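## Task

Pick up the printed block lying on the desk and set it on the closet's second shelf up from the floor. Then close the closet doors completely. The robot must not tip over or be left leaning, or the task fails. The result only counts if it stays that way without the robot holding anything in place.

## Robot and tools

ROBOT. TidyBot++ is a wheeled base (0.54 m long, 0.50 m wide, 0.38 m tall) on four powered casters. It carries one seven-joint arm ending in a two-finger gripper. The shoulder is 0.12 m ahead of the base centre and 0.68 m above the floor. There are two cameras: base_camera, fixed on the base, and wrist_camera, which looks along the hand. At the start the arm is folded with the hand pointing down. In that pose it sticks out up to 0.08 m past the base front, and the elbow can be 1.15 m high.

FRAMES. In the base frame the origin is on the floor below the base centre, with x forward, y to the left and z up. hand_pose is reported in this frame. It is the point between the finger pads; its z axis runs out along the fingers and its y axis is the closing direction. Odometry is the base frame as it was when the scene began. Heading is positive to the left, from -3.142 to 3.142. base_tilt is in degrees and is positive when the robot leans forward or right; expect a fixed bias of about 1 degree. Odometry counts wheel turns, so wheel slip shows up as travel and drift builds up over many moves.

execute_actions. Arguments: "actions", a list holding one action or none, and optional "cameras". "cameras" is a list drawn from base_camera, wrist_camera and all. Leaving it out, or giving null or ["all"], returns both images; [] returns none. An empty actions list only reports the state and images. An action may contain "base", "joints" and "speeds", and its motions start at the same moment.
- base: one command only, given as a relative offset from where the base last measured itself. translate_m drives straight in metres, forward positive, -2 to 2. strafe_m moves sideways in metres, left positive, -2 to 2. rotate_rad turns in place in radians, counter-clockwise positive, -6.3 to 6.3.
- joints: absolute targets keyed by name, in radians. joint_1_rad swings the whole arm about the vertical and takes any angle; positive is clockwise from above, the opposite of rotate_rad. joint_2_rad is the shoulder, -2.249 to 2.249. joint_3_rad takes any angle. joint_4_rad is the elbow, -2.579 to 2.579. joint_5_rad takes any angle. joint_6_rad is the wrist, -2.099 to 2.099. joint_7_rad takes any angle; with the hand down, 1.57 puts the finger opening left-right. gripper_pos is a scale from 0 (open, about 85 mm gap) to 1 (closed); the gap is roughly 85*(1-gripper_pos) mm. Tolerances are ±0.039 for joints 1 to 4, ±0.056 for joints 5 to 7 and ±0.03 for the gripper. Any-angle joints take the short way round, so split turns into steps of less than half a revolution.
- speeds: optional caps for this action only. translate_m and strafe_m take 0.05 to 0.5 m/s; rotate_rad takes 0.1 to 1.57 rad/s. The top value is the default.
A base move needing more than 8.667 s is refused, and no action runs past 15 s. An unknown key or an out-of-range value rejects the entire call. A joint left out of an action may still be pushing toward an earlier target.

ARM GEOMETRY. The upper arm is 0.42 m, the forearm 0.31 m and the hand 0.31 m to the hand point. With joint_1_rad=0, joint_3_rad=3.14 and joint_5_rad=0, the arm moves in the vertical plane through x. Tilt from vertical, forward positive: upper arm = joint_2; forearm = joint_2 - joint_4; hand = joint_2 - joint_4 - joint_6. Forward reach from the shoulder is the sum of length*sin(tilt) over the segments, and height is the sum of length*cos(tilt). A downward-pointing hand reaches about 0.94 m height at most, and only close to the base.

OTHER TOOLS. wait(seconds 0 to 10) sends no command and returns the state. zoom_image(camera, region [x0,y0,x1,y1] in pixels with the origin top-left, at most 504x504) enlarges part of that camera's latest full image. read_manual(section "licences") returns only licence text. finished_scene(scene number) ends the current scene for good and reports success, so only call it once the goal holds on its own.

RESULTS. The state gives base_odometry, heading, base_tilt, joint_positions, hand_pose, motor_effort (percent of maximum, with the action's peak in brackets; both are noisy and biased), motor temperatures per arm joint, and a pictures line naming the image order.
- base_status and joint_status: "done" means target reached; for the base it only means the wheels turned, even if they slipped. "off_target" means it stopped short and may still be pushing. "contact_stop" and "time_out" mean it is now holding where it halted. A blocked base can report done well short of the goal.
- "joint command not followed" with a "cause:" line, or "not_followed", means a self-collision check held back the arm targets; the gripper still moved. Nothing stops the arm from hitting the base.
- on_its_own lists motion you did not command. "ARM HIT" means a hard strike on the base or the arm itself.
- A torque fault, when a joint sensor passes its limit, freezes the arm and gripper for 10 s. The limits are 104.5 N m for joints 1 to 4 and 51.3 N m for joints 5 to 7, with warnings at 56.7 and 29.4.
- MOTOR HOT appears from 60 °C. At 75 °C an OVER-TEMPERATURE FAULT lets the arm sag, and the affected keys read limit_stop_at_motor_heat; resend those targets.

GRASPING. With gripper_pos 1 the fingers keep squeezing at about 96 to 120 N. "done" at 1 means the hand is empty; "off_target" means something is held. Closed fingertips reach about 20 mm past the hand point.

ACCURACY. Friction can leave a joint slightly off its target, and resending the same value changes nothing. To fix this, command last target + (wanted - read) on each joint. hand_pose itself may be 1 to 2 cm wrong, so trust the images. A carried load makes the arm sag; while holding something, never command a joint to its current reading.

CAUTIONS. The simulation keeps running while you compose replies, and the robot holds its last command meanwhile. Avoid drops, slips, slamming, hard hits and strong pushes. Driving while the arm is caught on something about 0.8 m or higher can topple the robot. Pushing or pulling sideways on a raised hand can lift wheels. If the robot leans, retract the arm or back away. A blocked base keeps pushing until it times out. A loose object may occasionally be nudged by something.

Each tool is called after "Call:" as a command line: name --argument value for each argument, lists and objects as JSON in quotes; but a table of rows of numbers goes row by row, as --pt "numbers of a row", without its own name.

## Session

Call:
execute_actions --actions '[]'

Scene clock: 0.00 s.
Motor temperatures (°C, as the motors report them): [34 31 26 31 33 33 45]
base_odometry: x=+0.000 y=+0.000 heading=+0.000 (m, m, rad; odometry frame)
base_tilt: forward=+1.1 right=+0.4 (deg)
base_status: not commanded
joint_positions: joint_1_rad=+0.027 joint_2_rad=-0.386 joint_3_rad=+3.172 joint_4_rad=-2.525 joint_5_rad=-0.039 joint_6_rad=-0.909 joint_7_rad=+1.608 gripper_pos=+0.000
joint_status: not commanded
motor_effort: joint_1_rad=+0 joint_2_rad=+0 joint_3_rad=+1 joint_4_rad=+15 joint_5_rad=+0 joint_6_rad=+1 joint_7_rad=+1 (%)
hand_pose: x=+0.2553 y=+0.0045 z=+0.5928 quat_wxyz=(-0.019, +0.998, -0.021, +0.047) (m; base frame)
pictures: base_camera, wrist_camera
Images, in order (width x height): base_camera 644x364, wrist_camera 644x476.

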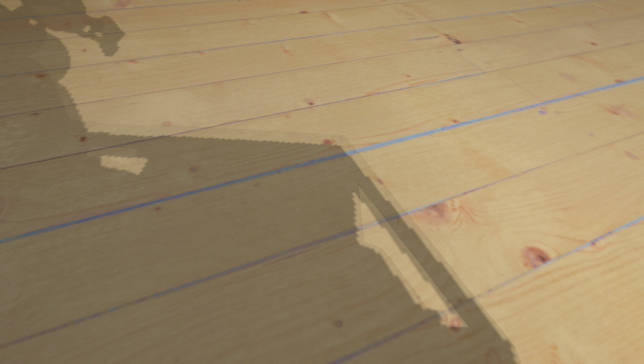

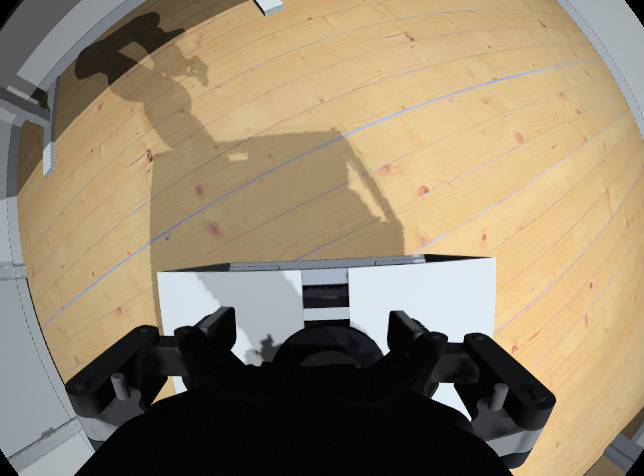

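Raise the wrist camera to look around.

Call:
execute_actions --actions '[{"joints":{"joint_2_rad":-0.4,"joint_4_rad":-1.9,"joint_6_rad":-0.3}}]' --cameras '["wrist_camera"]'

Call:
execute_actions --actions '[{"joints":{"joint_1_rad":-1.6}}]' --cameras '["wrist_camera"]'

Call:
execute_actions --actions '[{"joints":{"joint_1_rad":-3.6}}]' --cameras '["wrist_camera"]'

Scene clock: 7.83 s.
Motor temperatures (°C, as the motors report them): [34 31 26 31 33 33 45]
base_odometry: x=+0.000 y=+0.000 heading=+0.000 (m, m, rad; odometry frame)
base_tilt: forward=+1.1 right=+0.4 (deg)
base_status: not commanded
joint_positions: joint_1_rad=+0.027 joint_2_rad=-0.386 joint_3_rad=+3.172 joint_4_rad=-1.906 joint_5_rad=-0.039 joint_6_rad=-0.338 joint_7_rad=+1.608 gripper_pos=+0.000
joint_status: all done
motor_effort: joint_1_rad=+0(1) joint_2_rad=-7(8) joint_3_rad=-1(0) joint_4_rad=+21(21) joint_5_rad=+1(0) joint_6_rad=+8(8) joint_7_rad=+1(1) (%)
hand_pose: x=+0.5730 y=-0.0232 z=+0.9995 quat_wxyz=(+0.007, +0.801, -0.022, +0.599) (m; base frame)
pictures: wrist_camera
Images, in order (width x height): wrist_camera 644x476.

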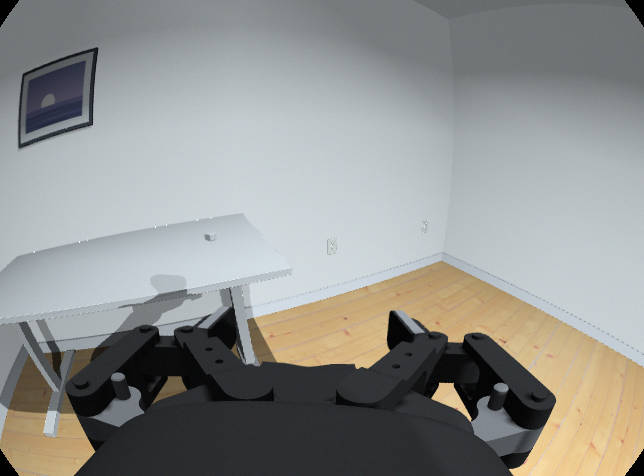

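Scene clock: 10.67 s.
Motor temperatures (°C, as the motors report them): [34 31 26 31 33 33 45]
base_odometry: x=+0.000 y=+0.000 heading=+0.000 (m, m, rad; odometry frame)
base_tilt: forward=+1.1 right=+0.4 (deg)
base_status: not commanded
joint_positions: joint_1_rad=-1.577 joint_2_rad=-0.386 joint_3_rad=+3.172 joint_4_rad=-1.906 joint_5_rad=-0.039 joint_6_rad=-0.338 joint_7_rad=+1.608 gripper_pos=+0.000
joint_status: all done
motor_effort: joint_1_rad=+0(1) joint_2_rad=-7(8) joint_3_rad=+0(1) joint_4_rad=+21(21) joint_5_rad=+1(0) joint_6_rad=+8(8) joint_7_rad=+1(1) (%)
hand_pose: x=+0.1272 y=+0.4545 z=+0.9995 quat_wxyz=(-0.426, +0.572, +0.560, +0.421) (m; base frame)
pictures: wrist_camera
Images, in order (width x height): wrist_camera 644x476.

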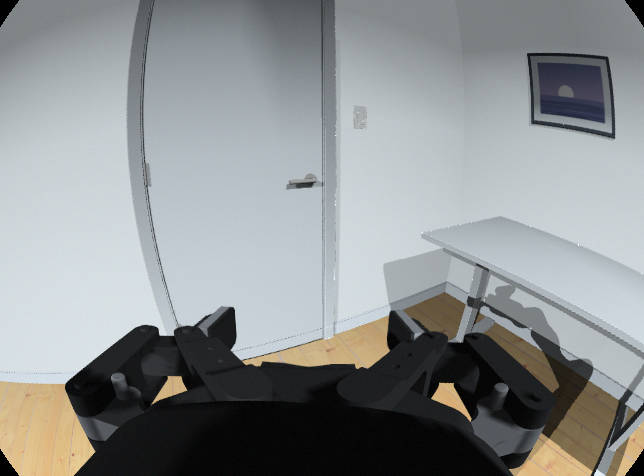

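Scene clock: 13.77 s.
Motor temperatures (°C, as the motors report them): [34 31 26 31 33 33 45]
base_odometry: x=+0.000 y=+0.000 heading=+0.000 (m, m, rad; odometry frame)
base_tilt: forward=+1.1 right=+0.4 (deg)
base_status: not commanded
joint_positions: joint_1_rad=-3.577 joint_2_rad=-0.386 joint_3_rad=+3.172 joint_4_rad=-1.906 joint_5_rad=-0.039 joint_6_rad=-0.338 joint_7_rad=+1.608 gripper_pos=+0.000
joint_status: all done
motor_effort: joint_1_rad=+0(1) joint_2_rad=-7(8) joint_3_rad=+0(1) joint_4_rad=+21(21) joint_5_rad=+0(0) joint_6_rad=+8(8) joint_7_rad=+1(1) (%)
hand_pose: x=-0.2977 y=-0.1817 z=+0.9995 quat_wxyz=(-0.584, -0.162, +0.784, -0.131) (m; base frame)
pictures: wrist_camera
Images, in order (width x height): wrist_camera 644x476.

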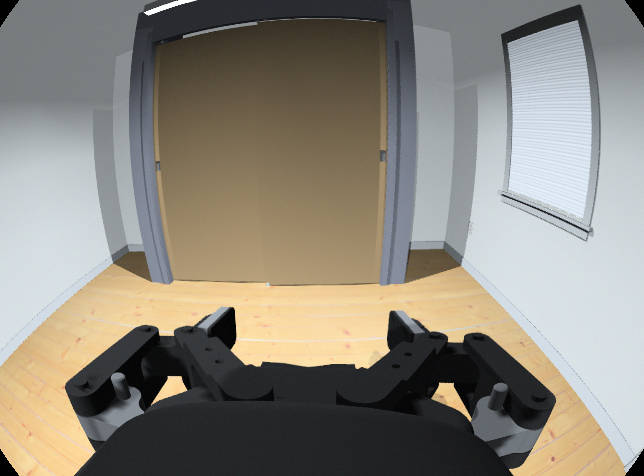

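Call:
execute_actions --actions '[{"base":{"rotate_rad":-2.72},"joints":{"joint_1_rad":0,"gripper_pos":1}}]' --cameras '[]'

Call:
execute_actions --actions '[{"base":{"translate_m":1.0}}]'

Scene clock: 23.73 s.
Motor temperatures (°C, as the motors report them): [34 31 26 32 33 33 45]
base_odometry: x=+0.000 y=+0.000 heading=-2.720 (m, m, rad; odometry frame)
base_tilt: forward=+1.1 right=+0.5 (deg)
base_status: done
joint_positions: joint_1_rad=-6.260 joint_2_rad=-0.386 joint_3_rad=+3.172 joint_4_rad=-1.906 joint_5_rad=-0.039 joint_6_rad=-0.338 joint_7_rad=+1.608 gripper_pos=+0.999
joint_status: all done
motor_effort: joint_1_rad=+1(1) joint_2_rad=-8(9) joint_3_rad=+0(1) joint_4_rad=+20(22) joint_5_rad=+0(0) joint_6_rad=+8(8) joint_7_rad=+1(1) (%)
hand_pose: x=+0.5731 y=-0.0214 z=+0.9995 quat_wxyz=(-0.006, -0.801, +0.020, -0.599) (m; base frame)
pictures: none
No camera images: the call's "cameras" was empty. Leave "cameras" out to get every camera's image.

Scene clock: 27.10 s.
Motor temperatures (°C, as the motors report them): [34 31 26 32 33 33 45]
base_odometry: x=-0.913 y=-0.409 heading=-2.720 (m, m, rad; odometry frame)
base_tilt: forward=+1.1 right=+0.4 (deg)
base_status: done
joint_positions: joint_1_rad=-6.260 joint_2_rad=-0.391 joint_3_rad=+3.172 joint_4_rad=-1.906 joint_5_rad=-0.039 joint_6_rad=-0.338 joint_7_rad=+1.608 gripper_pos=+0.999
joint_status: not commanded
motor_effort: joint_1_rad=+0(1) joint_2_rad=-7(10) joint_3_rad=+0(1) joint_4_rad=+21(21) joint_5_rad=+1(1) joint_6_rad=+8(8) joint_7_rad=+1(1) (%)
hand_pose: x=+0.5713 y=-0.0214 z=+1.0023 quat_wxyz=(-0.006, -0.799, +0.020, -0.601) (m; base frame)
pictures: base_camera, wrist_camera
Images, in order (width x height): base_camera 644x364, wrist_camera 644x476.

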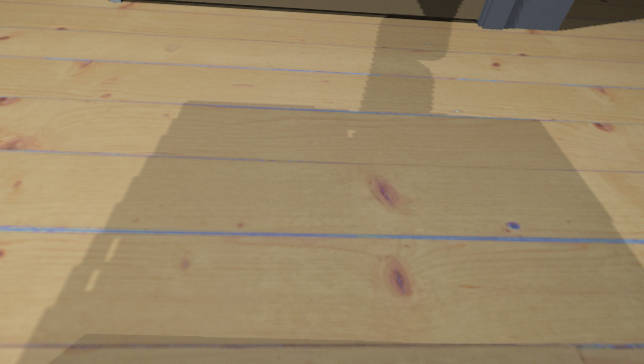

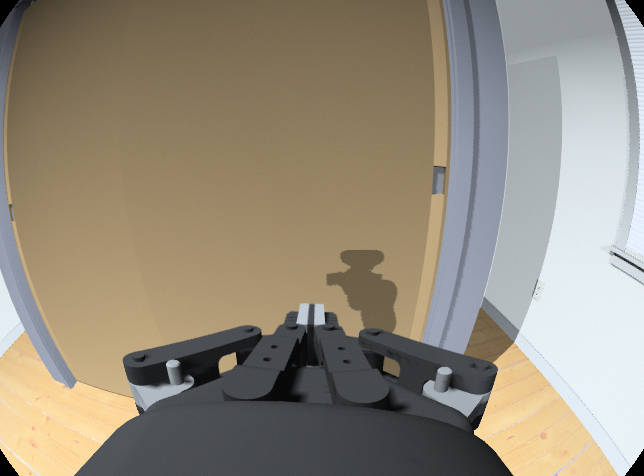

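Call:
execute_actions --actions '[{"base":{"rotate_rad":-0.06},"joints":{"joint_2_rad":-0.2,"joint_4_rad":-1.75,"joint_6_rad":-0.02}}]' --cameras '[]'

Call:
execute_actions --actions '[{"base":{"strafe_m":-0.2}}]'

Call:
zoom_image --camera "wrist_camera" --region '[220,150,460,350]'

Scene clock: 33.83 s.
Motor temperatures (°C, as the motors report them): [34 31 26 32 33 33 45]
base_odometry: x=-0.913 y=-0.409 heading=-2.780 (m, m, rad; odometry frame)
base_tilt: forward=+1.1 right=+0.4 (deg)
base_status: done
joint_positions: joint_1_rad=-6.263 joint_2_rad=-0.210 joint_3_rad=+3.174 joint_4_rad=-1.758 joint_5_rad=-0.039 joint_6_rad=-0.059 joint_7_rad=+1.608 gripper_pos=+0.999
joint_status: all done
motor_effort: joint_1_rad=+1(1) joint_2_rad=-14(16) joint_3_rad=+1(3) joint_4_rad=+21(21) joint_5_rad=+1(1) joint_6_rad=+8(9) joint_7_rad=+1(1) (%)
hand_pose: x=+0.6564 y=-0.0284 z=+1.0892 quat_wxyz=(-0.014, -0.720, +0.021, -0.694) (m; base frame)
pictures: none
No camera images: the call's "cameras" was empty. Leave "cameras" out to get every camera's image.

Scene clock: 35.47 s.
Motor temperatures (°C, as the motors report them): [34 31 26 32 33 33 45]
base_odometry: x=-0.984 y=-0.222 heading=-2.780 (m, m, rad; odometry frame)
base_tilt: forward=+1.1 right=+0.4 (deg)
base_status: done
joint_positions: joint_1_rad=-6.264 joint_2_rad=-0.210 joint_3_rad=+3.175 joint_4_rad=-1.758 joint_5_rad=-0.039 joint_6_rad=-0.059 joint_7_rad=+1.608 gripper_pos=+0.999
joint_status: not commanded
motor_effort: joint_1_rad=+0(2) joint_2_rad=-14(17) joint_3_rad=+0(2) joint_4_rad=+21(22) joint_5_rad=+1(1) joint_6_rad=+8(9) joint_7_rad=+1(1) (%)
hand_pose: x=+0.6564 y=-0.0288 z=+1.0892 quat_wxyz=(-0.014, -0.720, +0.021, -0.694) (m; base frame)
pictures: base_camera, wrist_camera
Images, in order (width x height): base_camera 644x364, wrist_camera 644x476.

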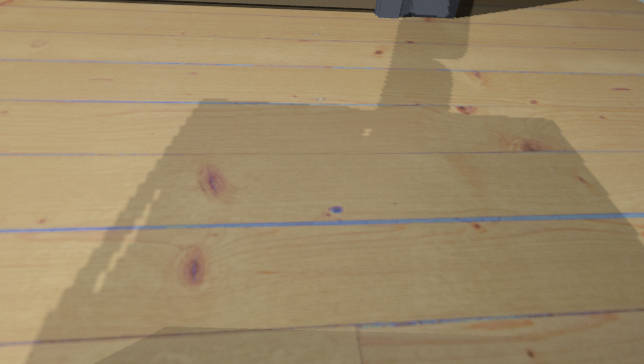

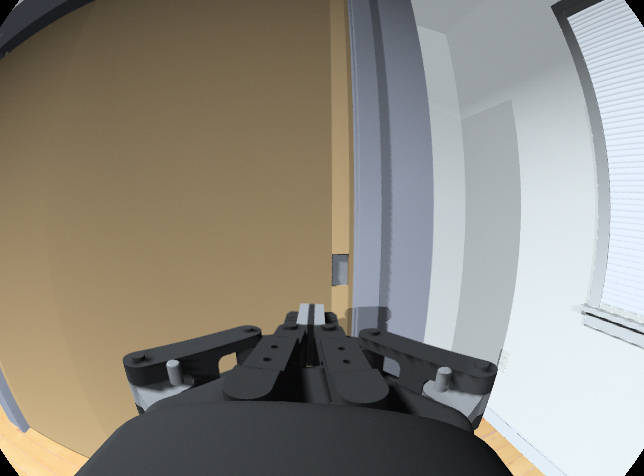

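Region (220, 150, 460, 350) of wrist_camera's 644x476 image, scaled by 2.100.

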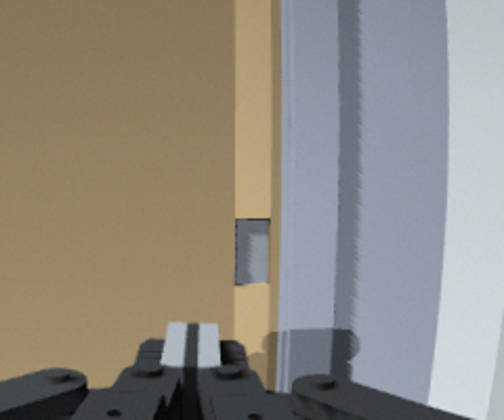

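Call:
execute_actions --actions '[{"base":{"strafe_m":0.1},"joints":{"joint_1_rad":0.3,"joint_7_rad":3.11,"joint_4_rad":-1.9,"joint_6_rad":0.13}}]' --cameras '["wrist_camera"]'

Call:
execute_actions --actions '[{"base":{"translate_m":0.15}}]'

Scene clock: 49.77 s.
Motor temperatures (°C, as the motors report them): [34 31 26 32 33 34 45]
base_odometry: x=-0.949 y=-0.315 heading=-2.780 (m, m, rad; odometry frame)
base_tilt: forward=+1.1 right=+0.4 (deg)
base_status: done
joint_positions: joint_1_rad=-6.004 joint_2_rad=-0.210 joint_3_rad=+3.173 joint_4_rad=-1.890 joint_5_rad=-0.039 joint_6_rad=+0.086 joint_7_rad=+3.097 gripper_pos=+0.999
joint_status: all done
motor_effort: joint_1_rad=+0(1) joint_2_rad=-13(16) joint_3_rad=+0(2) joint_4_rad=+21(21) joint_5_rad=+0(0) joint_6_rad=+8(8) joint_7_rad=+1(0) (%)
hand_pose: x=+0.6292 y=-0.1658 z=+1.0515 quat_wxyz=(-0.546, -0.597, -0.394, -0.436) (m; base frame)
pictures: wrist_camera
Images, in order (width x height): wrist_camera 644x476.

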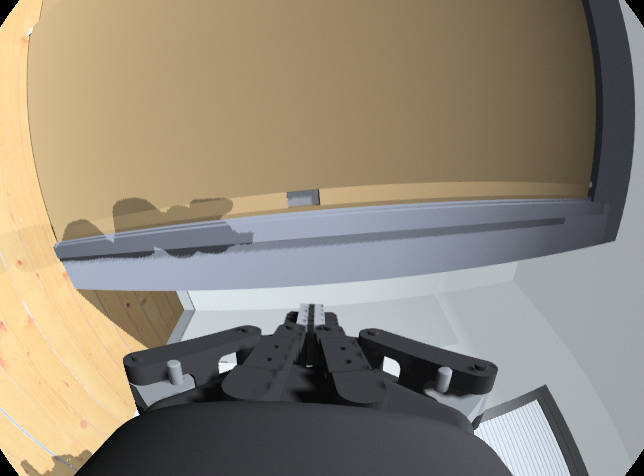

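Scene clock: 51.23 s.
Motor temperatures (°C, as the motors report them): [34 31 26 32 33 34 45]
base_odometry: x=-1.089 y=-0.368 heading=-2.779 (m, m, rad; odometry frame)
base_tilt: forward=+1.1 right=+0.4 (deg)
base_status: done
joint_positions: joint_1_rad=-6.004 joint_2_rad=-0.201 joint_3_rad=+3.173 joint_4_rad=-1.892 joint_5_rad=-0.039 joint_6_rad=+0.089 joint_7_rad=+3.097 gripper_pos=+0.999
joint_status: not commanded
motor_effort: joint_1_rad=+0(1) joint_2_rad=-14(17) joint_3_rad=+0(1) joint_4_rad=+21(21) joint_5_rad=+0(1) joint_6_rad=+8(8) joint_7_rad=+1(0) (%)
hand_pose: x=+0.6323 y=-0.1667 z=+1.0468 quat_wxyz=(-0.544, -0.599, -0.396, -0.434) (m; base frame)
pictures: base_camera, wrist_camera
Images, in order (width x height): base_camera 644x364, wrist_camera 644x476.

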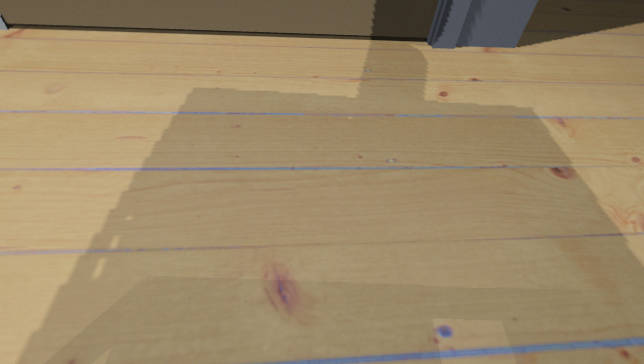

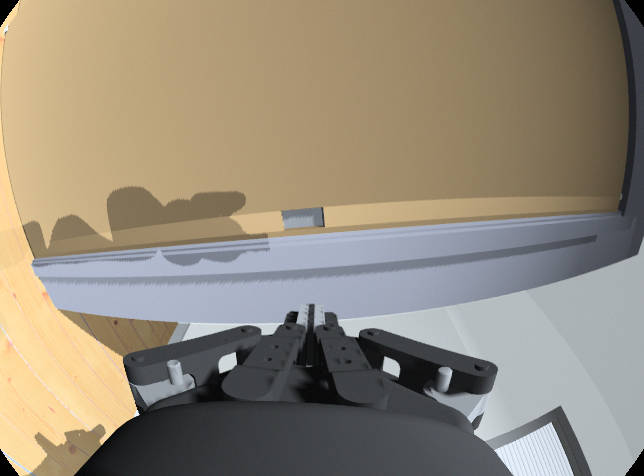

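Call:
execute_actions --actions '[{"base":{"translate_m":0.24}}]' --cameras '["wrist_camera"]'

Scene clock: 56.63 s.
Motor temperatures (°C, as the motors report them): [34 31 26 32 33 34 45]
base_odometry: x=-1.314 y=-0.454 heading=-2.779 (m, m, rad; odometry frame)
base_tilt: forward=+1.1 right=+0.4 (deg)
base_status: done
joint_positions: joint_1_rad=-6.004 joint_2_rad=-0.197 joint_3_rad=+3.173 joint_4_rad=-1.892 joint_5_rad=-0.039 joint_6_rad=+0.090 joint_7_rad=+3.097 gripper_pos=+0.999
joint_status: not commanded
motor_effort: joint_1_rad=+0(1) joint_2_rad=-14(18) joint_3_rad=+0(1) joint_4_rad=+21(21) joint_5_rad=+1(1) joint_6_rad=+8(9) joint_7_rad=+1(1) (%)
hand_pose: x=+0.6337 y=-0.1671 z=+1.0445 quat_wxyz=(-0.543, -0.600, -0.396, -0.433) (m; base frame)
pictures: wrist_camera
Images, in order (width x height): wrist_camera 644x476.

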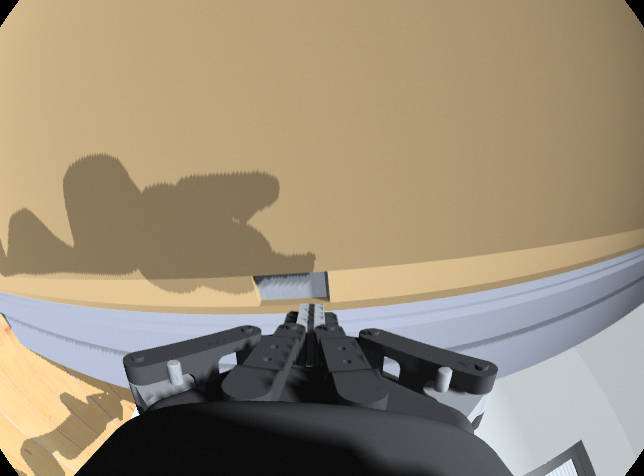

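Call:
execute_actions --actions '[{"base":{"translate_m":0.08},"joints":{"joint_4_rad":-1.94}}]' --cameras '["wrist_camera"]'

Scene clock: 60.73 s.
Motor temperatures (°C, as the motors report them): [34 31 26 32 33 34 45]
base_odometry: x=-1.389 y=-0.482 heading=-2.779 (m, m, rad; odometry frame)
base_tilt: forward=+1.1 right=+0.4 (deg)
base_status: done
joint_positions: joint_1_rad=-6.004 joint_2_rad=-0.196 joint_3_rad=+3.173 joint_4_rad=-1.935 joint_5_rad=-0.039 joint_6_rad=+0.091 joint_7_rad=+3.097 gripper_pos=+0.999
joint_status: all done
motor_effort: joint_1_rad=+0(1) joint_2_rad=-14(18) joint_3_rad=+1(1) joint_4_rad=+21(21) joint_5_rad=+0(1) joint_6_rad=+8(9) joint_7_rad=+1(1) (%)
hand_pose: x=+0.6314 y=-0.1662 z=+1.0176 quat_wxyz=(-0.531, -0.613, -0.405, -0.424) (m; base frame)
pictures: wrist_camera
Images, in order (width x height): wrist_camera 644x476.

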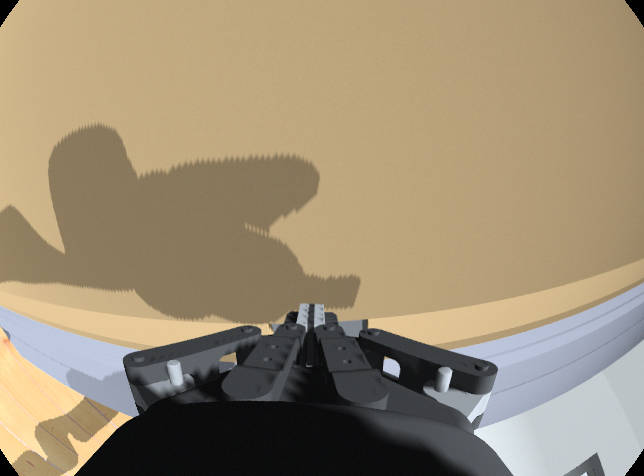

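Call:
execute_actions --actions '[{"base":{"strafe_m":-0.035}}]' --cameras '["wrist_camera"]'

Call:
execute_actions --actions '[{"base":{"translate_m":0.06},"speeds":{"translate_m":0.05}}]' --cameras '["wrist_camera"]'

Call:
execute_actions --actions '[{"base":{"strafe_m":0.15},"speeds":{"strafe_m":0.08}}]'

Scene clock: 65.33 s.
Motor temperatures (°C, as the motors report them): [34 31 26 32 33 34 45]
base_odometry: x=-1.401 y=-0.449 heading=-2.779 (m, m, rad; odometry frame)
base_tilt: forward=+1.1 right=+0.4 (deg)
base_status: done
joint_positions: joint_1_rad=-6.001 joint_2_rad=-0.196 joint_3_rad=+3.174 joint_4_rad=-1.935 joint_5_rad=-0.039 joint_6_rad=+0.091 joint_7_rad=+3.097 gripper_pos=+0.999
joint_status: not commanded
motor_effort: joint_1_rad=+0(2) joint_2_rad=-15(17) joint_3_rad=+0(3) joint_4_rad=+20(21) joint_5_rad=+0(1) joint_6_rad=+8(9) joint_7_rad=+1(1) (%)
hand_pose: x=+0.6308 y=-0.1680 z=+1.0177 quat_wxyz=(-0.531, -0.613, -0.404, -0.423) (m; base frame)
pictures: wrist_camera
Images, in order (width x height): wrist_camera 644x476.

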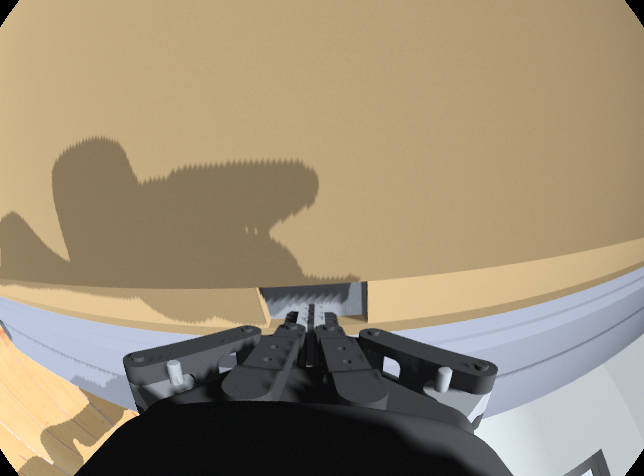

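Scene clock: 80.33 s.
Motor temperatures (°C, as the motors report them): [34 31 26 32 33 34 45]
base_odometry: x=-1.457 y=-0.470 heading=-2.779 (m, m, rad; odometry frame)
base_tilt: forward=+1.1 right=+0.4 (deg)
base_status: done
joint_positions: joint_1_rad=-5.983 joint_2_rad=-0.223 joint_3_rad=+3.181 joint_4_rad=-1.952 joint_5_rad=-0.039 joint_6_rad=+0.091 joint_7_rad=+3.097 gripper_pos=+0.999
joint_status: not commanded
motor_effort: joint_1_rad=-2(6) joint_2_rad=-8(16) joint_3_rad=-3(7) joint_4_rad=+23(27) joint_5_rad=+1(1) joint_6_rad=+10(12) joint_7_rad=+1(2) (%)
hand_pose: x=+0.6166 y=-0.1780 z=+1.0217 quat_wxyz=(-0.539, -0.616, -0.393, -0.419) (m; base frame)
pictures: wrist_camera
Images, in order (width x height): wrist_camera 644x476.

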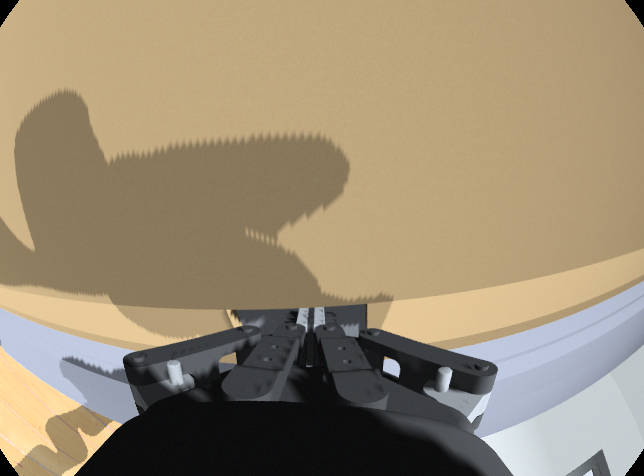

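Scene clock: 82.73 s.
Motor temperatures (°C, as the motors report them): [34 31 26 32 33 34 45]
base_odometry: x=-1.404 y=-0.611 heading=-2.779 (m, m, rad; odometry frame)
base_tilt: forward=+1.1 right=+0.4 (deg)
base_status: done
joint_positions: joint_1_rad=-5.942 joint_2_rad=-0.221 joint_3_rad=+3.226 joint_4_rad=-1.943 joint_5_rad=-0.039 joint_6_rad=+0.091 joint_7_rad=+3.097 gripper_pos=+0.999
joint_status: not commanded
motor_effort: joint_1_rad=-10(12) joint_2_rad=-6(16) joint_3_rad=-11(13) joint_4_rad=+23(23) joint_5_rad=+2(1) joint_6_rad=+9(10) joint_7_rad=+1(1) (%)
hand_pose: x=+0.6004 y=-0.2232 z=+1.0260 quat_wxyz=(-0.556, -0.631, -0.363, -0.400) (m; base frame)
pictures: base_camera, wrist_camera
Images, in order (width x height): base_camera 644x364, wrist_camera 644x476.

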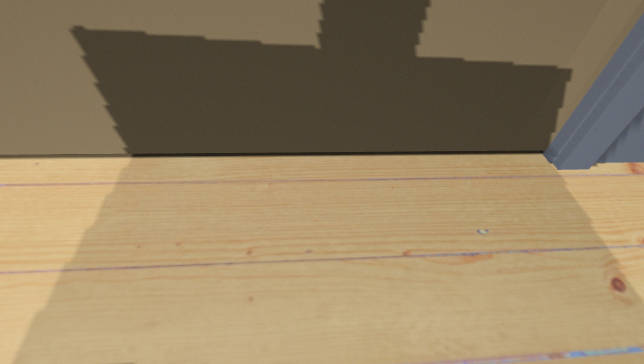

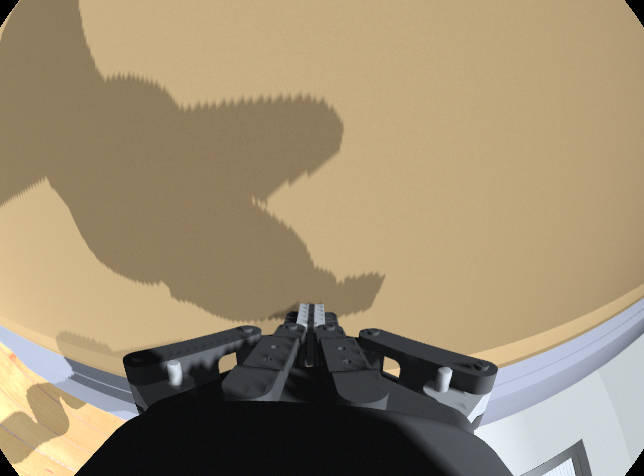

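Call:
execute_actions --actions '[{"base":{"strafe_m":-0.15},"speeds":{"strafe_m":0.1}}]' --cameras '["wrist_camera"]'

Call:
execute_actions --actions '[{"joints":{"joint_1_rad":0.1,"joint_3_rad":3.0,"joint_2_rad":-0.12}}]' --cameras '["wrist_camera"]'

Scene clock: 89.13 s.
Motor temperatures (°C, as the motors report them): [34 31 26 32 33 34 45]
base_odometry: x=-1.458 y=-0.471 heading=-2.779 (m, m, rad; odometry frame)
base_tilt: forward=+1.1 right=+0.4 (deg)
base_status: done
joint_positions: joint_1_rad=-5.957 joint_2_rad=-0.217 joint_3_rad=+3.188 joint_4_rad=-1.951 joint_5_rad=-0.039 joint_6_rad=+0.091 joint_7_rad=+3.097 gripper_pos=+0.999
joint_status: not commanded
motor_effort: joint_1_rad=+0(10) joint_2_rad=-12(15) joint_3_rad=+0(11) joint_4_rad=+21(27) joint_5_rad=+1(2) joint_6_rad=+8(12) joint_7_rad=+1(1) (%)
hand_pose: x=+0.6122 y=-0.1956 z=+1.0196 quat_wxyz=(-0.544, -0.623, -0.383, -0.410) (m; base frame)
pictures: wrist_camera
Images, in order (width x height): wrist_camera 644x476.

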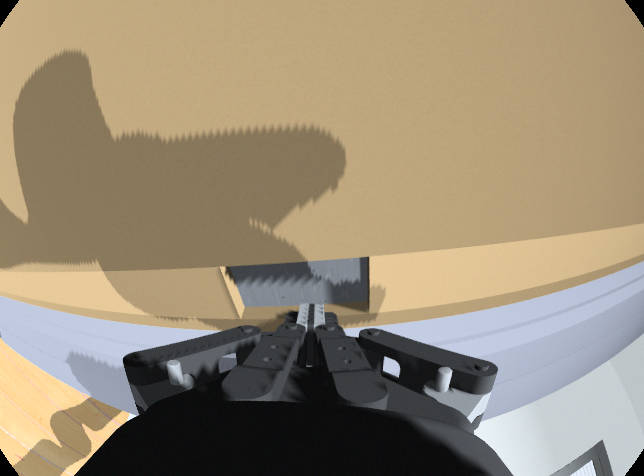

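Scene clock: 90.30 s.
Motor temperatures (°C, as the motors report them): [34 31 26 32 33 34 45]
base_odometry: x=-1.457 y=-0.470 heading=-2.780 (m, m, rad; odometry frame)
base_tilt: forward=+1.0 right=+0.4 (deg)
base_status: not commanded
joint_positions: joint_1_rad=-5.991 joint_2_rad=-0.219 joint_3_rad=+3.174 joint_4_rad=-1.954 joint_5_rad=-0.039 joint_6_rad=+0.091 joint_7_rad=+3.097 gripper_pos=+0.999
joint_status: joint_1_rad off_target (ended at -5.991, target -6.183); joint_2_rad off_target (ended at -0.219, target -0.120); joint_3_rad off_target (ended at +3.174, target +3.000)
motor_effort: joint_1_rad=-29(30) joint_2_rad=+6(13) joint_3_rad=-31(31) joint_4_rad=+25(25) joint_5_rad=+3(4) joint_6_rad=+10(10) joint_7_rad=+2(1) (%)
hand_pose: x=+0.6205 y=-0.1708 z=+1.0183 quat_wxyz=(-0.535, -0.614, -0.399, -0.421) (m; base frame)
pictures: wrist_camera
Images, in order (width x height): wrist_camera 644x476.

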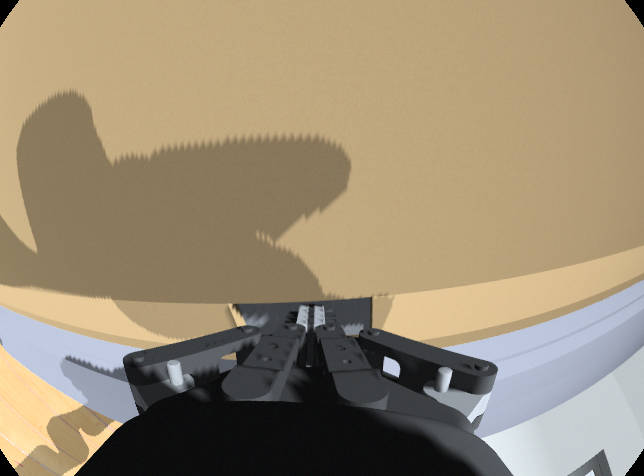

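Call:
execute_actions --actions '[{"joints":{"joint_1_rad":-0.05,"joint_3_rad":2.88,"joint_2_rad":-0.1}}]'

Scene clock: 95.40 s.
Motor temperatures (°C, as the motors report them): [34 31 26 32 33 34 45]
base_odometry: x=-1.457 y=-0.466 heading=-2.775 (m, m, rad; odometry frame)
base_tilt: forward=+1.0 right=+0.5 (deg)
base_status: not commanded
joint_positions: joint_1_rad=-6.164 joint_2_rad=-0.308 joint_3_rad=+3.057 joint_4_rad=-2.029 joint_5_rad=-0.039 joint_6_rad=+0.091 joint_7_rad=+3.097 gripper_pos=+0.999
joint_status: joint_1_rad off_target (ended at -6.164, target -6.333); joint_2_rad off_target (ended at -0.308, target -0.100); joint_3_rad off_target (ended at +3.057, target +2.880)
motor_effort: joint_1_rad=-26(43) joint_2_rad=+32(34) joint_3_rad=-30(45) joint_4_rad=+37(39) joint_5_rad=+3(5) joint_6_rad=+17(18) joint_7_rad=+1(1) (%)
hand_pose: x=+0.6124 y=-0.0105 z=+1.0166 quat_wxyz=(-0.482, -0.540, -0.488, -0.488) (m; base frame)
pictures: base_camera, wrist_camera
Images, in order (width x height): base_camera 644x364, wrist_camera 644x476.

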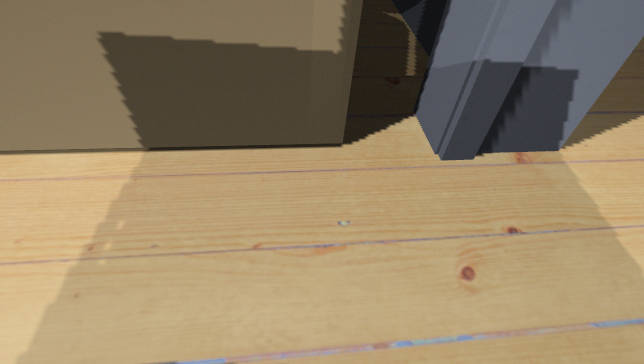

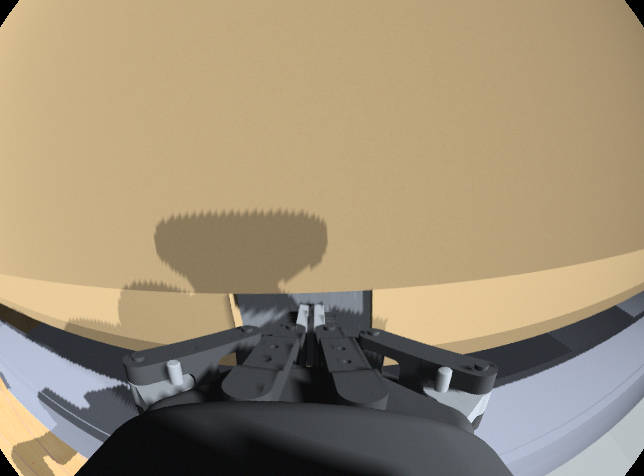

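Moving.

Call:
execute_actions --actions '[{"base":{"strafe_m":0.55},"speeds":{"strafe_m":0.12},"joints":{"joint_2_rad":-0.17}}]'

Call:
execute_actions --actions '[{"base":{"translate_m":-0.3},"joints":{"joint_1_rad":0.1,"joint_3_rad":3.1,"joint_2_rad":-0.3}}]' --cameras '[]'

Call:
execute_actions --actions '[{"base":{"strafe_m":-0.4},"joints":{"joint_1_rad":0,"joint_3_rad":3.14,"joint_7_rad":1.57,"joint_6_rad":-0.3,"gripper_pos":0}}]'

Scene clock: 104.90 s.
Motor temperatures (°C, as the motors report them): [34 31 26 32 33 34 45]
base_odometry: x=-1.260 y=-0.979 heading=-2.775 (m, m, rad; odometry frame)
base_tilt: forward=+1.0 right=+0.5 (deg)
base_status: done
joint_positions: joint_1_rad=-6.043 joint_2_rad=-0.325 joint_3_rad=+3.211 joint_4_rad=-2.036 joint_5_rad=-0.039 joint_6_rad=+0.078 joint_7_rad=+3.097 gripper_pos=+0.999
joint_status: joint_2_rad off_target (ended at -0.325, target -0.170)
motor_effort: joint_1_rad=-54(57) joint_2_rad=+18(33) joint_3_rad=-60(63) joint_4_rad=+38(42) joint_5_rad=+4(5) joint_6_rad=+19(22) joint_7_rad=+1(0) (%)
hand_pose: x=+0.5827 y=-0.1542 z=+1.0175 quat_wxyz=(-0.531, -0.610, -0.398, -0.433) (m; base frame)
pictures: base_camera, wrist_camera
Images, in order (width x height): base_camera 644x364, wrist_camera 644x476.

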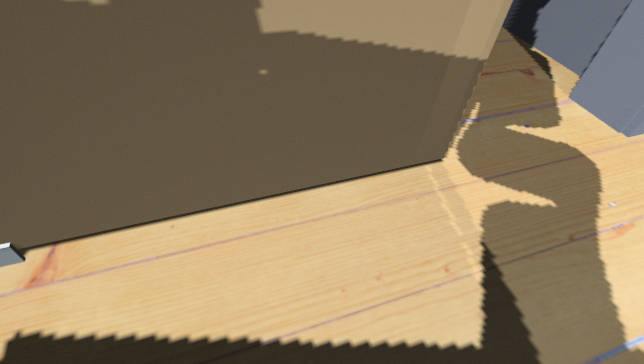

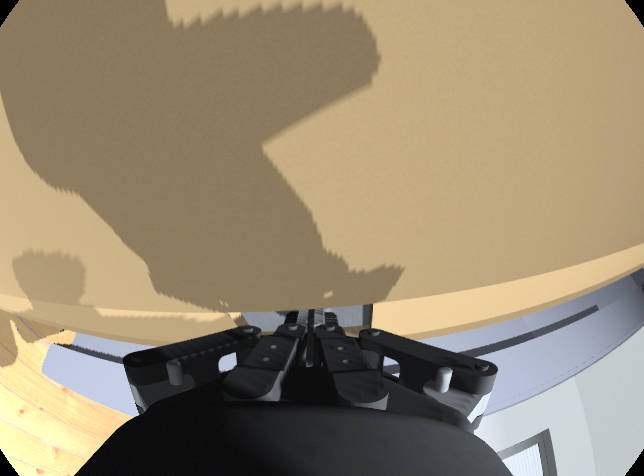

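Scene clock: 106.80 s.
Motor temperatures (°C, as the motors report them): [34 31 26 32 33 34 45]
base_odometry: x=-0.980 y=-0.872 heading=-2.776 (m, m, rad; odometry frame)
base_tilt: forward=+1.1 right=+0.4 (deg)
base_status: done
joint_positions: joint_1_rad=-6.193 joint_2_rad=-0.305 joint_3_rad=+3.087 joint_4_rad=-1.943 joint_5_rad=-0.039 joint_6_rad=+0.090 joint_7_rad=+3.097 gripper_pos=+0.999
joint_status: all done
motor_effort: joint_1_rad=+0(53) joint_2_rad=-10(23) joint_3_rad=+1(59) joint_4_rad=+21(37) joint_5_rad=+1(4) joint_6_rad=+8(18) joint_7_rad=+1(0) (%)
hand_pose: x=+0.6171 y=-0.0122 z=+1.0685 quat_wxyz=(-0.499, -0.521, -0.467, -0.512) (m; base frame)
pictures: none
No camera images: the call's "cameras" was empty. Leave "cameras" out to get every camera's image.

Scene clock: 108.97 s.
Motor temperatures (°C, as the motors report them): [34 31 26 32 33 34 45]
base_odometry: x=-1.123 y=-0.498 heading=-2.776 (m, m, rad; odometry frame)
base_tilt: forward=+1.2 right=+0.4 (deg)
base_status: done
joint_positions: joint_1_rad=-6.257 joint_2_rad=-0.305 joint_3_rad=+3.131 joint_4_rad=-1.943 joint_5_rad=-0.039 joint_6_rad=-0.263 joint_7_rad=+1.579 gripper_pos=+0.000
joint_status: all done
motor_effort: joint_1_rad=+0(1) joint_2_rad=-10(11) joint_3_rad=+1(4) joint_4_rad=+21(21) joint_5_rad=+1(1) joint_6_rad=+8(9) joint_7_rad=+1(0) (%)
hand_pose: x=+0.6008 y=-0.0025 z=+0.9612 quat_wxyz=(+0.007, -0.813, +0.015, -0.581) (m; base frame)
pictures: base_camera, wrist_camera
Images, in order (width x height): base_camera 644x364, wrist_camera 644x476.

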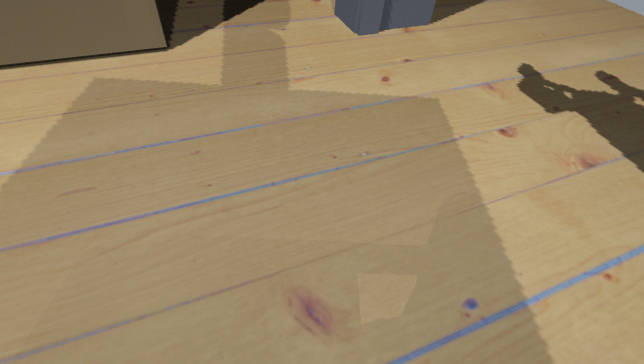

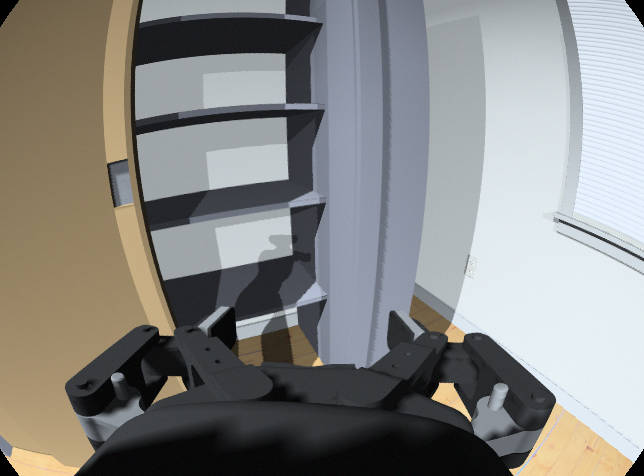

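Call:
execute_actions --actions '[{"base":{"rotate_rad":-2.86},"joints":{"joint_6_rad":-0.6,"joint_4_rad":-1.75}}]' --cameras '[]'

Call:
execute_actions --actions '[{"base":{"translate_m":1.7}}]'

Scene clock: 117.50 s.
Motor temperatures (°C, as the motors report them): [34 31 26 32 33 34 45]
base_odometry: x=-1.123 y=-0.498 heading=+0.648 (m, m, rad; odometry frame)
base_tilt: forward=+1.1 right=+0.4 (deg)
base_status: done
joint_positions: joint_1_rad=-6.263 joint_2_rad=-0.305 joint_3_rad=+3.135 joint_4_rad=-1.756 joint_5_rad=-0.039 joint_6_rad=-0.557 joint_7_rad=+1.579 gripper_pos=+0.000
joint_status: all done
motor_effort: joint_1_rad=+1(2) joint_2_rad=-10(13) joint_3_rad=+0(3) joint_4_rad=+20(22) joint_5_rad=+1(0) joint_6_rad=+8(8) joint_7_rad=+1(1) (%)
hand_pose: x=+0.5868 y=+0.0021 z=+0.9888 quat_wxyz=(+0.011, -0.844, +0.010, -0.537) (m; base frame)
pictures: none
No camera images: the call's "cameras" was empty. Leave "cameras" out to get every camera's image.

Scene clock: 122.27 s.
Motor temperatures (°C, as the motors report them): [34 31 26 32 33 34 45]
base_odometry: x=+0.234 y=+0.526 heading=+0.647 (m, m, rad; odometry frame)
base_tilt: forward=+1.1 right=+0.4 (deg)
base_status: done
joint_positions: joint_1_rad=-6.263 joint_2_rad=-0.303 joint_3_rad=+3.135 joint_4_rad=-1.756 joint_5_rad=-0.039 joint_6_rad=-0.561 joint_7_rad=+1.579 gripper_pos=+0.000
joint_status: not commanded
motor_effort: joint_1_rad=+0(1) joint_2_rad=-9(14) joint_3_rad=+0(1) joint_4_rad=+20(21) joint_5_rad=+0(1) joint_6_rad=+7(8) joint_7_rad=+1(1) (%)
hand_pose: x=+0.5869 y=+0.0022 z=+0.9871 quat_wxyz=(+0.011, -0.845, +0.010, -0.535) (m; base frame)
pictures: base_camera, wrist_camera
Images, in order (width x height): base_camera 644x364, wrist_camera 644x476.

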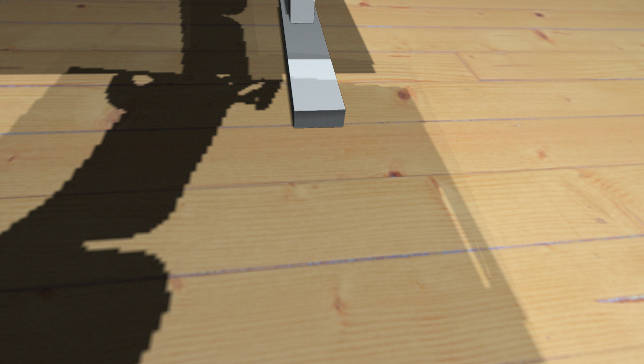

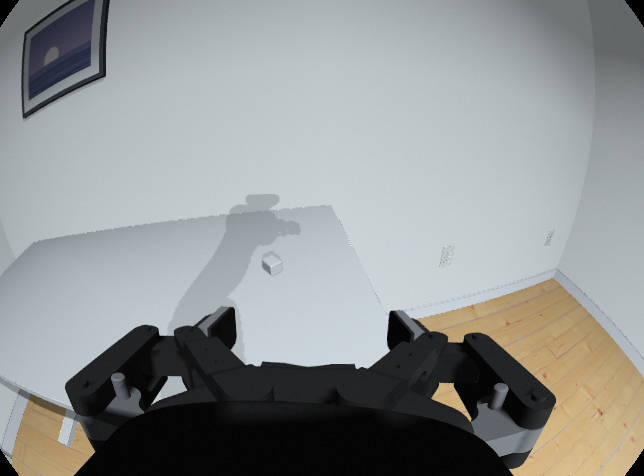

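Call:
execute_actions --actions '[{"base":{"translate_m":0.15},"joints":{"joint_1_rad":-0.15,"joint_2_rad":0.4,"joint_4_rad":-1.1,"joint_6_rad":-0.8}}]'

Scene clock: 131.07 s.
Motor temperatures (°C, as the motors report them): [34 31 26 32 33 34 45]
base_odometry: x=+0.354 y=+0.617 heading=+0.646 (m, m, rad; odometry frame)
base_tilt: forward=+1.1 right=+0.4 (deg)
base_status: done
joint_positions: joint_1_rad=-6.408 joint_2_rad=+0.390 joint_3_rad=+3.135 joint_4_rad=-1.112 joint_5_rad=-0.039 joint_6_rad=-0.756 joint_7_rad=+1.579 gripper_pos=+0.000
joint_status: all done
motor_effort: joint_1_rad=+0(0) joint_2_rad=-36(38) joint_3_rad=+0(1) joint_4_rad=+20(21) joint_5_rad=+0(0) joint_6_rad=+6(7) joint_7_rad=+1(1) (%)
hand_pose: x=+0.8257 y=+0.1027 z=+0.8957 quat_wxyz=(+0.046, -0.902, -0.055, -0.426) (m; base frame)
pictures: base_camera, wrist_camera
Images, in order (width x height): base_camera 644x364, wrist_camera 644x476.

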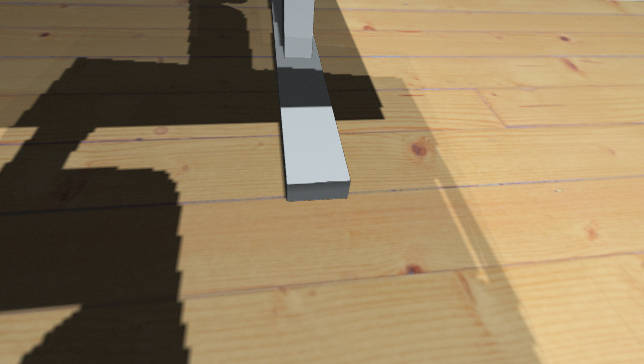

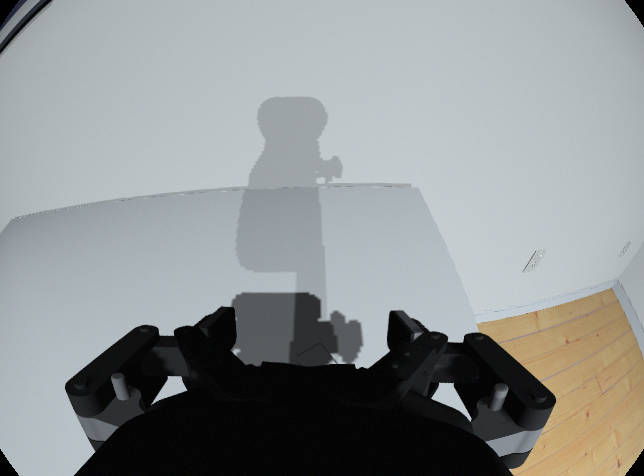

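Call:
execute_actions --actions '[{"base":{"translate_m":0.12},"joints":{"joint_1_rad":-0.18,"joint_2_rad":0.45,"joint_4_rad":-0.8,"joint_6_rad":-1.65}}]' --cameras '["wrist_camera"]'

Scene clock: 137.13 s.
Motor temperatures (°C, as the motors report them): [34 31 26 32 33 34 45]
base_odometry: x=+0.450 y=+0.689 heading=+0.645 (m, m, rad; odometry frame)
base_tilt: forward=+1.1 right=+0.4 (deg)
base_status: done
joint_positions: joint_1_rad=-6.437 joint_2_rad=+0.439 joint_3_rad=+3.135 joint_4_rad=-0.810 joint_5_rad=-0.039 joint_6_rad=-1.615 joint_7_rad=+1.579 gripper_pos=+0.000
joint_status: all done
motor_effort: joint_1_rad=+0(2) joint_2_rad=-34(37) joint_3_rad=+0(0) joint_4_rad=+16(19) joint_5_rad=+1(1) joint_6_rad=+2(6) joint_7_rad=+1(1) (%)
hand_pose: x=+0.6720 y=+0.1022 z=+0.8627 quat_wxyz=(+0.031, -0.986, -0.086, -0.136) (m; base frame)
pictures: wrist_camera
Images, in order (width x height): wrist_camera 644x476.

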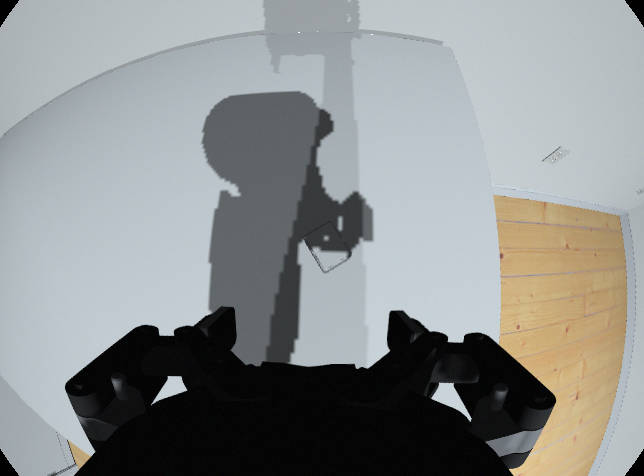

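Call:
execute_actions --actions '[{"base":{"translate_m":0.07},"joints":{"joint_1_rad":-0.12,"joint_7_rad":2.1,"joint_4_rad":-0.93}}]' --cameras '["wrist_camera"]'

Scene clock: 142.17 s.
Motor temperatures (°C, as the motors report them): [34 31 26 32 33 34 45]
base_odometry: x=+0.506 y=+0.731 heading=+0.645 (m, m, rad; odometry frame)
base_tilt: forward=+1.1 right=+0.4 (deg)
base_status: done
joint_positions: joint_1_rad=-6.423 joint_2_rad=+0.454 joint_3_rad=+3.135 joint_4_rad=-0.925 joint_5_rad=-0.039 joint_6_rad=-1.615 joint_7_rad=+2.083 gripper_pos=+0.000
joint_status: all done
motor_effort: joint_1_rad=+0(1) joint_2_rad=-34(38) joint_3_rad=+0(1) joint_4_rad=+16(16) joint_5_rad=+0(0) joint_6_rad=+1(3) joint_7_rad=+1(2) (%)
hand_pose: x=+0.6499 y=+0.0911 z=+0.8124 quat_wxyz=(+0.007, -0.943, -0.324, -0.076) (m; base frame)
pictures: wrist_camera
Images, in order (width x height): wrist_camera 644x476.

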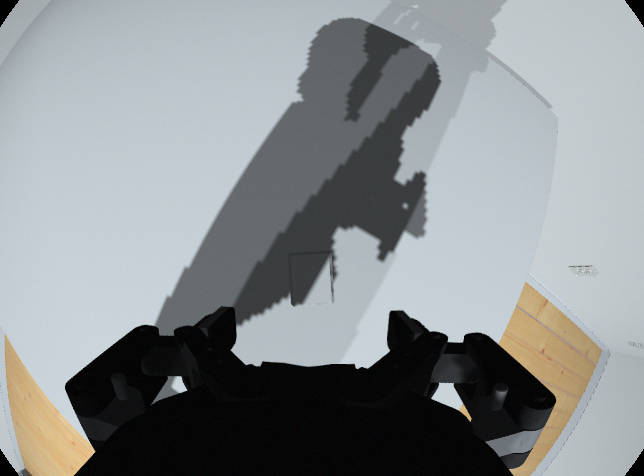

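Call:
execute_actions --actions '[{"base":{"translate_m":0.025},"joints":{"joint_2_rad":0.56,"joint_6_rad":-1.5}}]' --cameras '["wrist_camera"]'

Scene clock: 146.87 s.
Motor temperatures (°C, as the motors report them): [34 31 26 32 33 34 45]
base_odometry: x=+0.526 y=+0.746 heading=+0.644 (m, m, rad; odometry frame)
base_tilt: forward=+1.1 right=+0.4 (deg)
base_status: done
joint_positions: joint_1_rad=-6.422 joint_2_rad=+0.554 joint_3_rad=+3.135 joint_4_rad=-0.927 joint_5_rad=-0.039 joint_6_rad=-1.536 joint_7_rad=+2.083 gripper_pos=+0.000
joint_status: all done
motor_effort: joint_1_rad=+0(2) joint_2_rad=-37(42) joint_3_rad=-1(2) joint_4_rad=+16(17) joint_5_rad=+0(4) joint_6_rad=+1(1) joint_7_rad=+1(1) (%)
hand_pose: x=+0.6839 y=+0.0960 z=+0.7592 quat_wxyz=(+0.010, -0.944, -0.323, -0.065) (m; base frame)
pictures: wrist_camera
Images, in order (width x height): wrist_camera 644x476.

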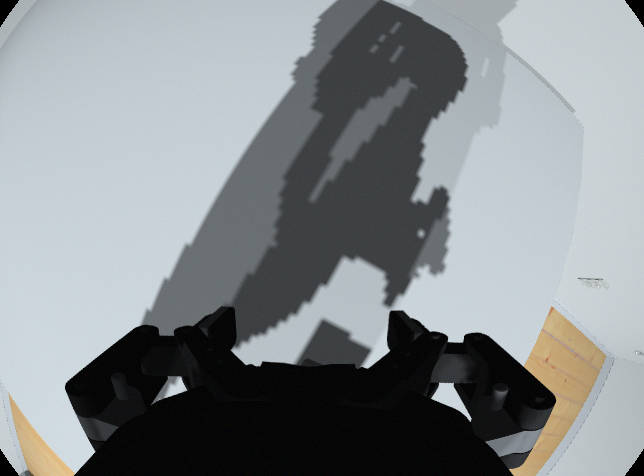

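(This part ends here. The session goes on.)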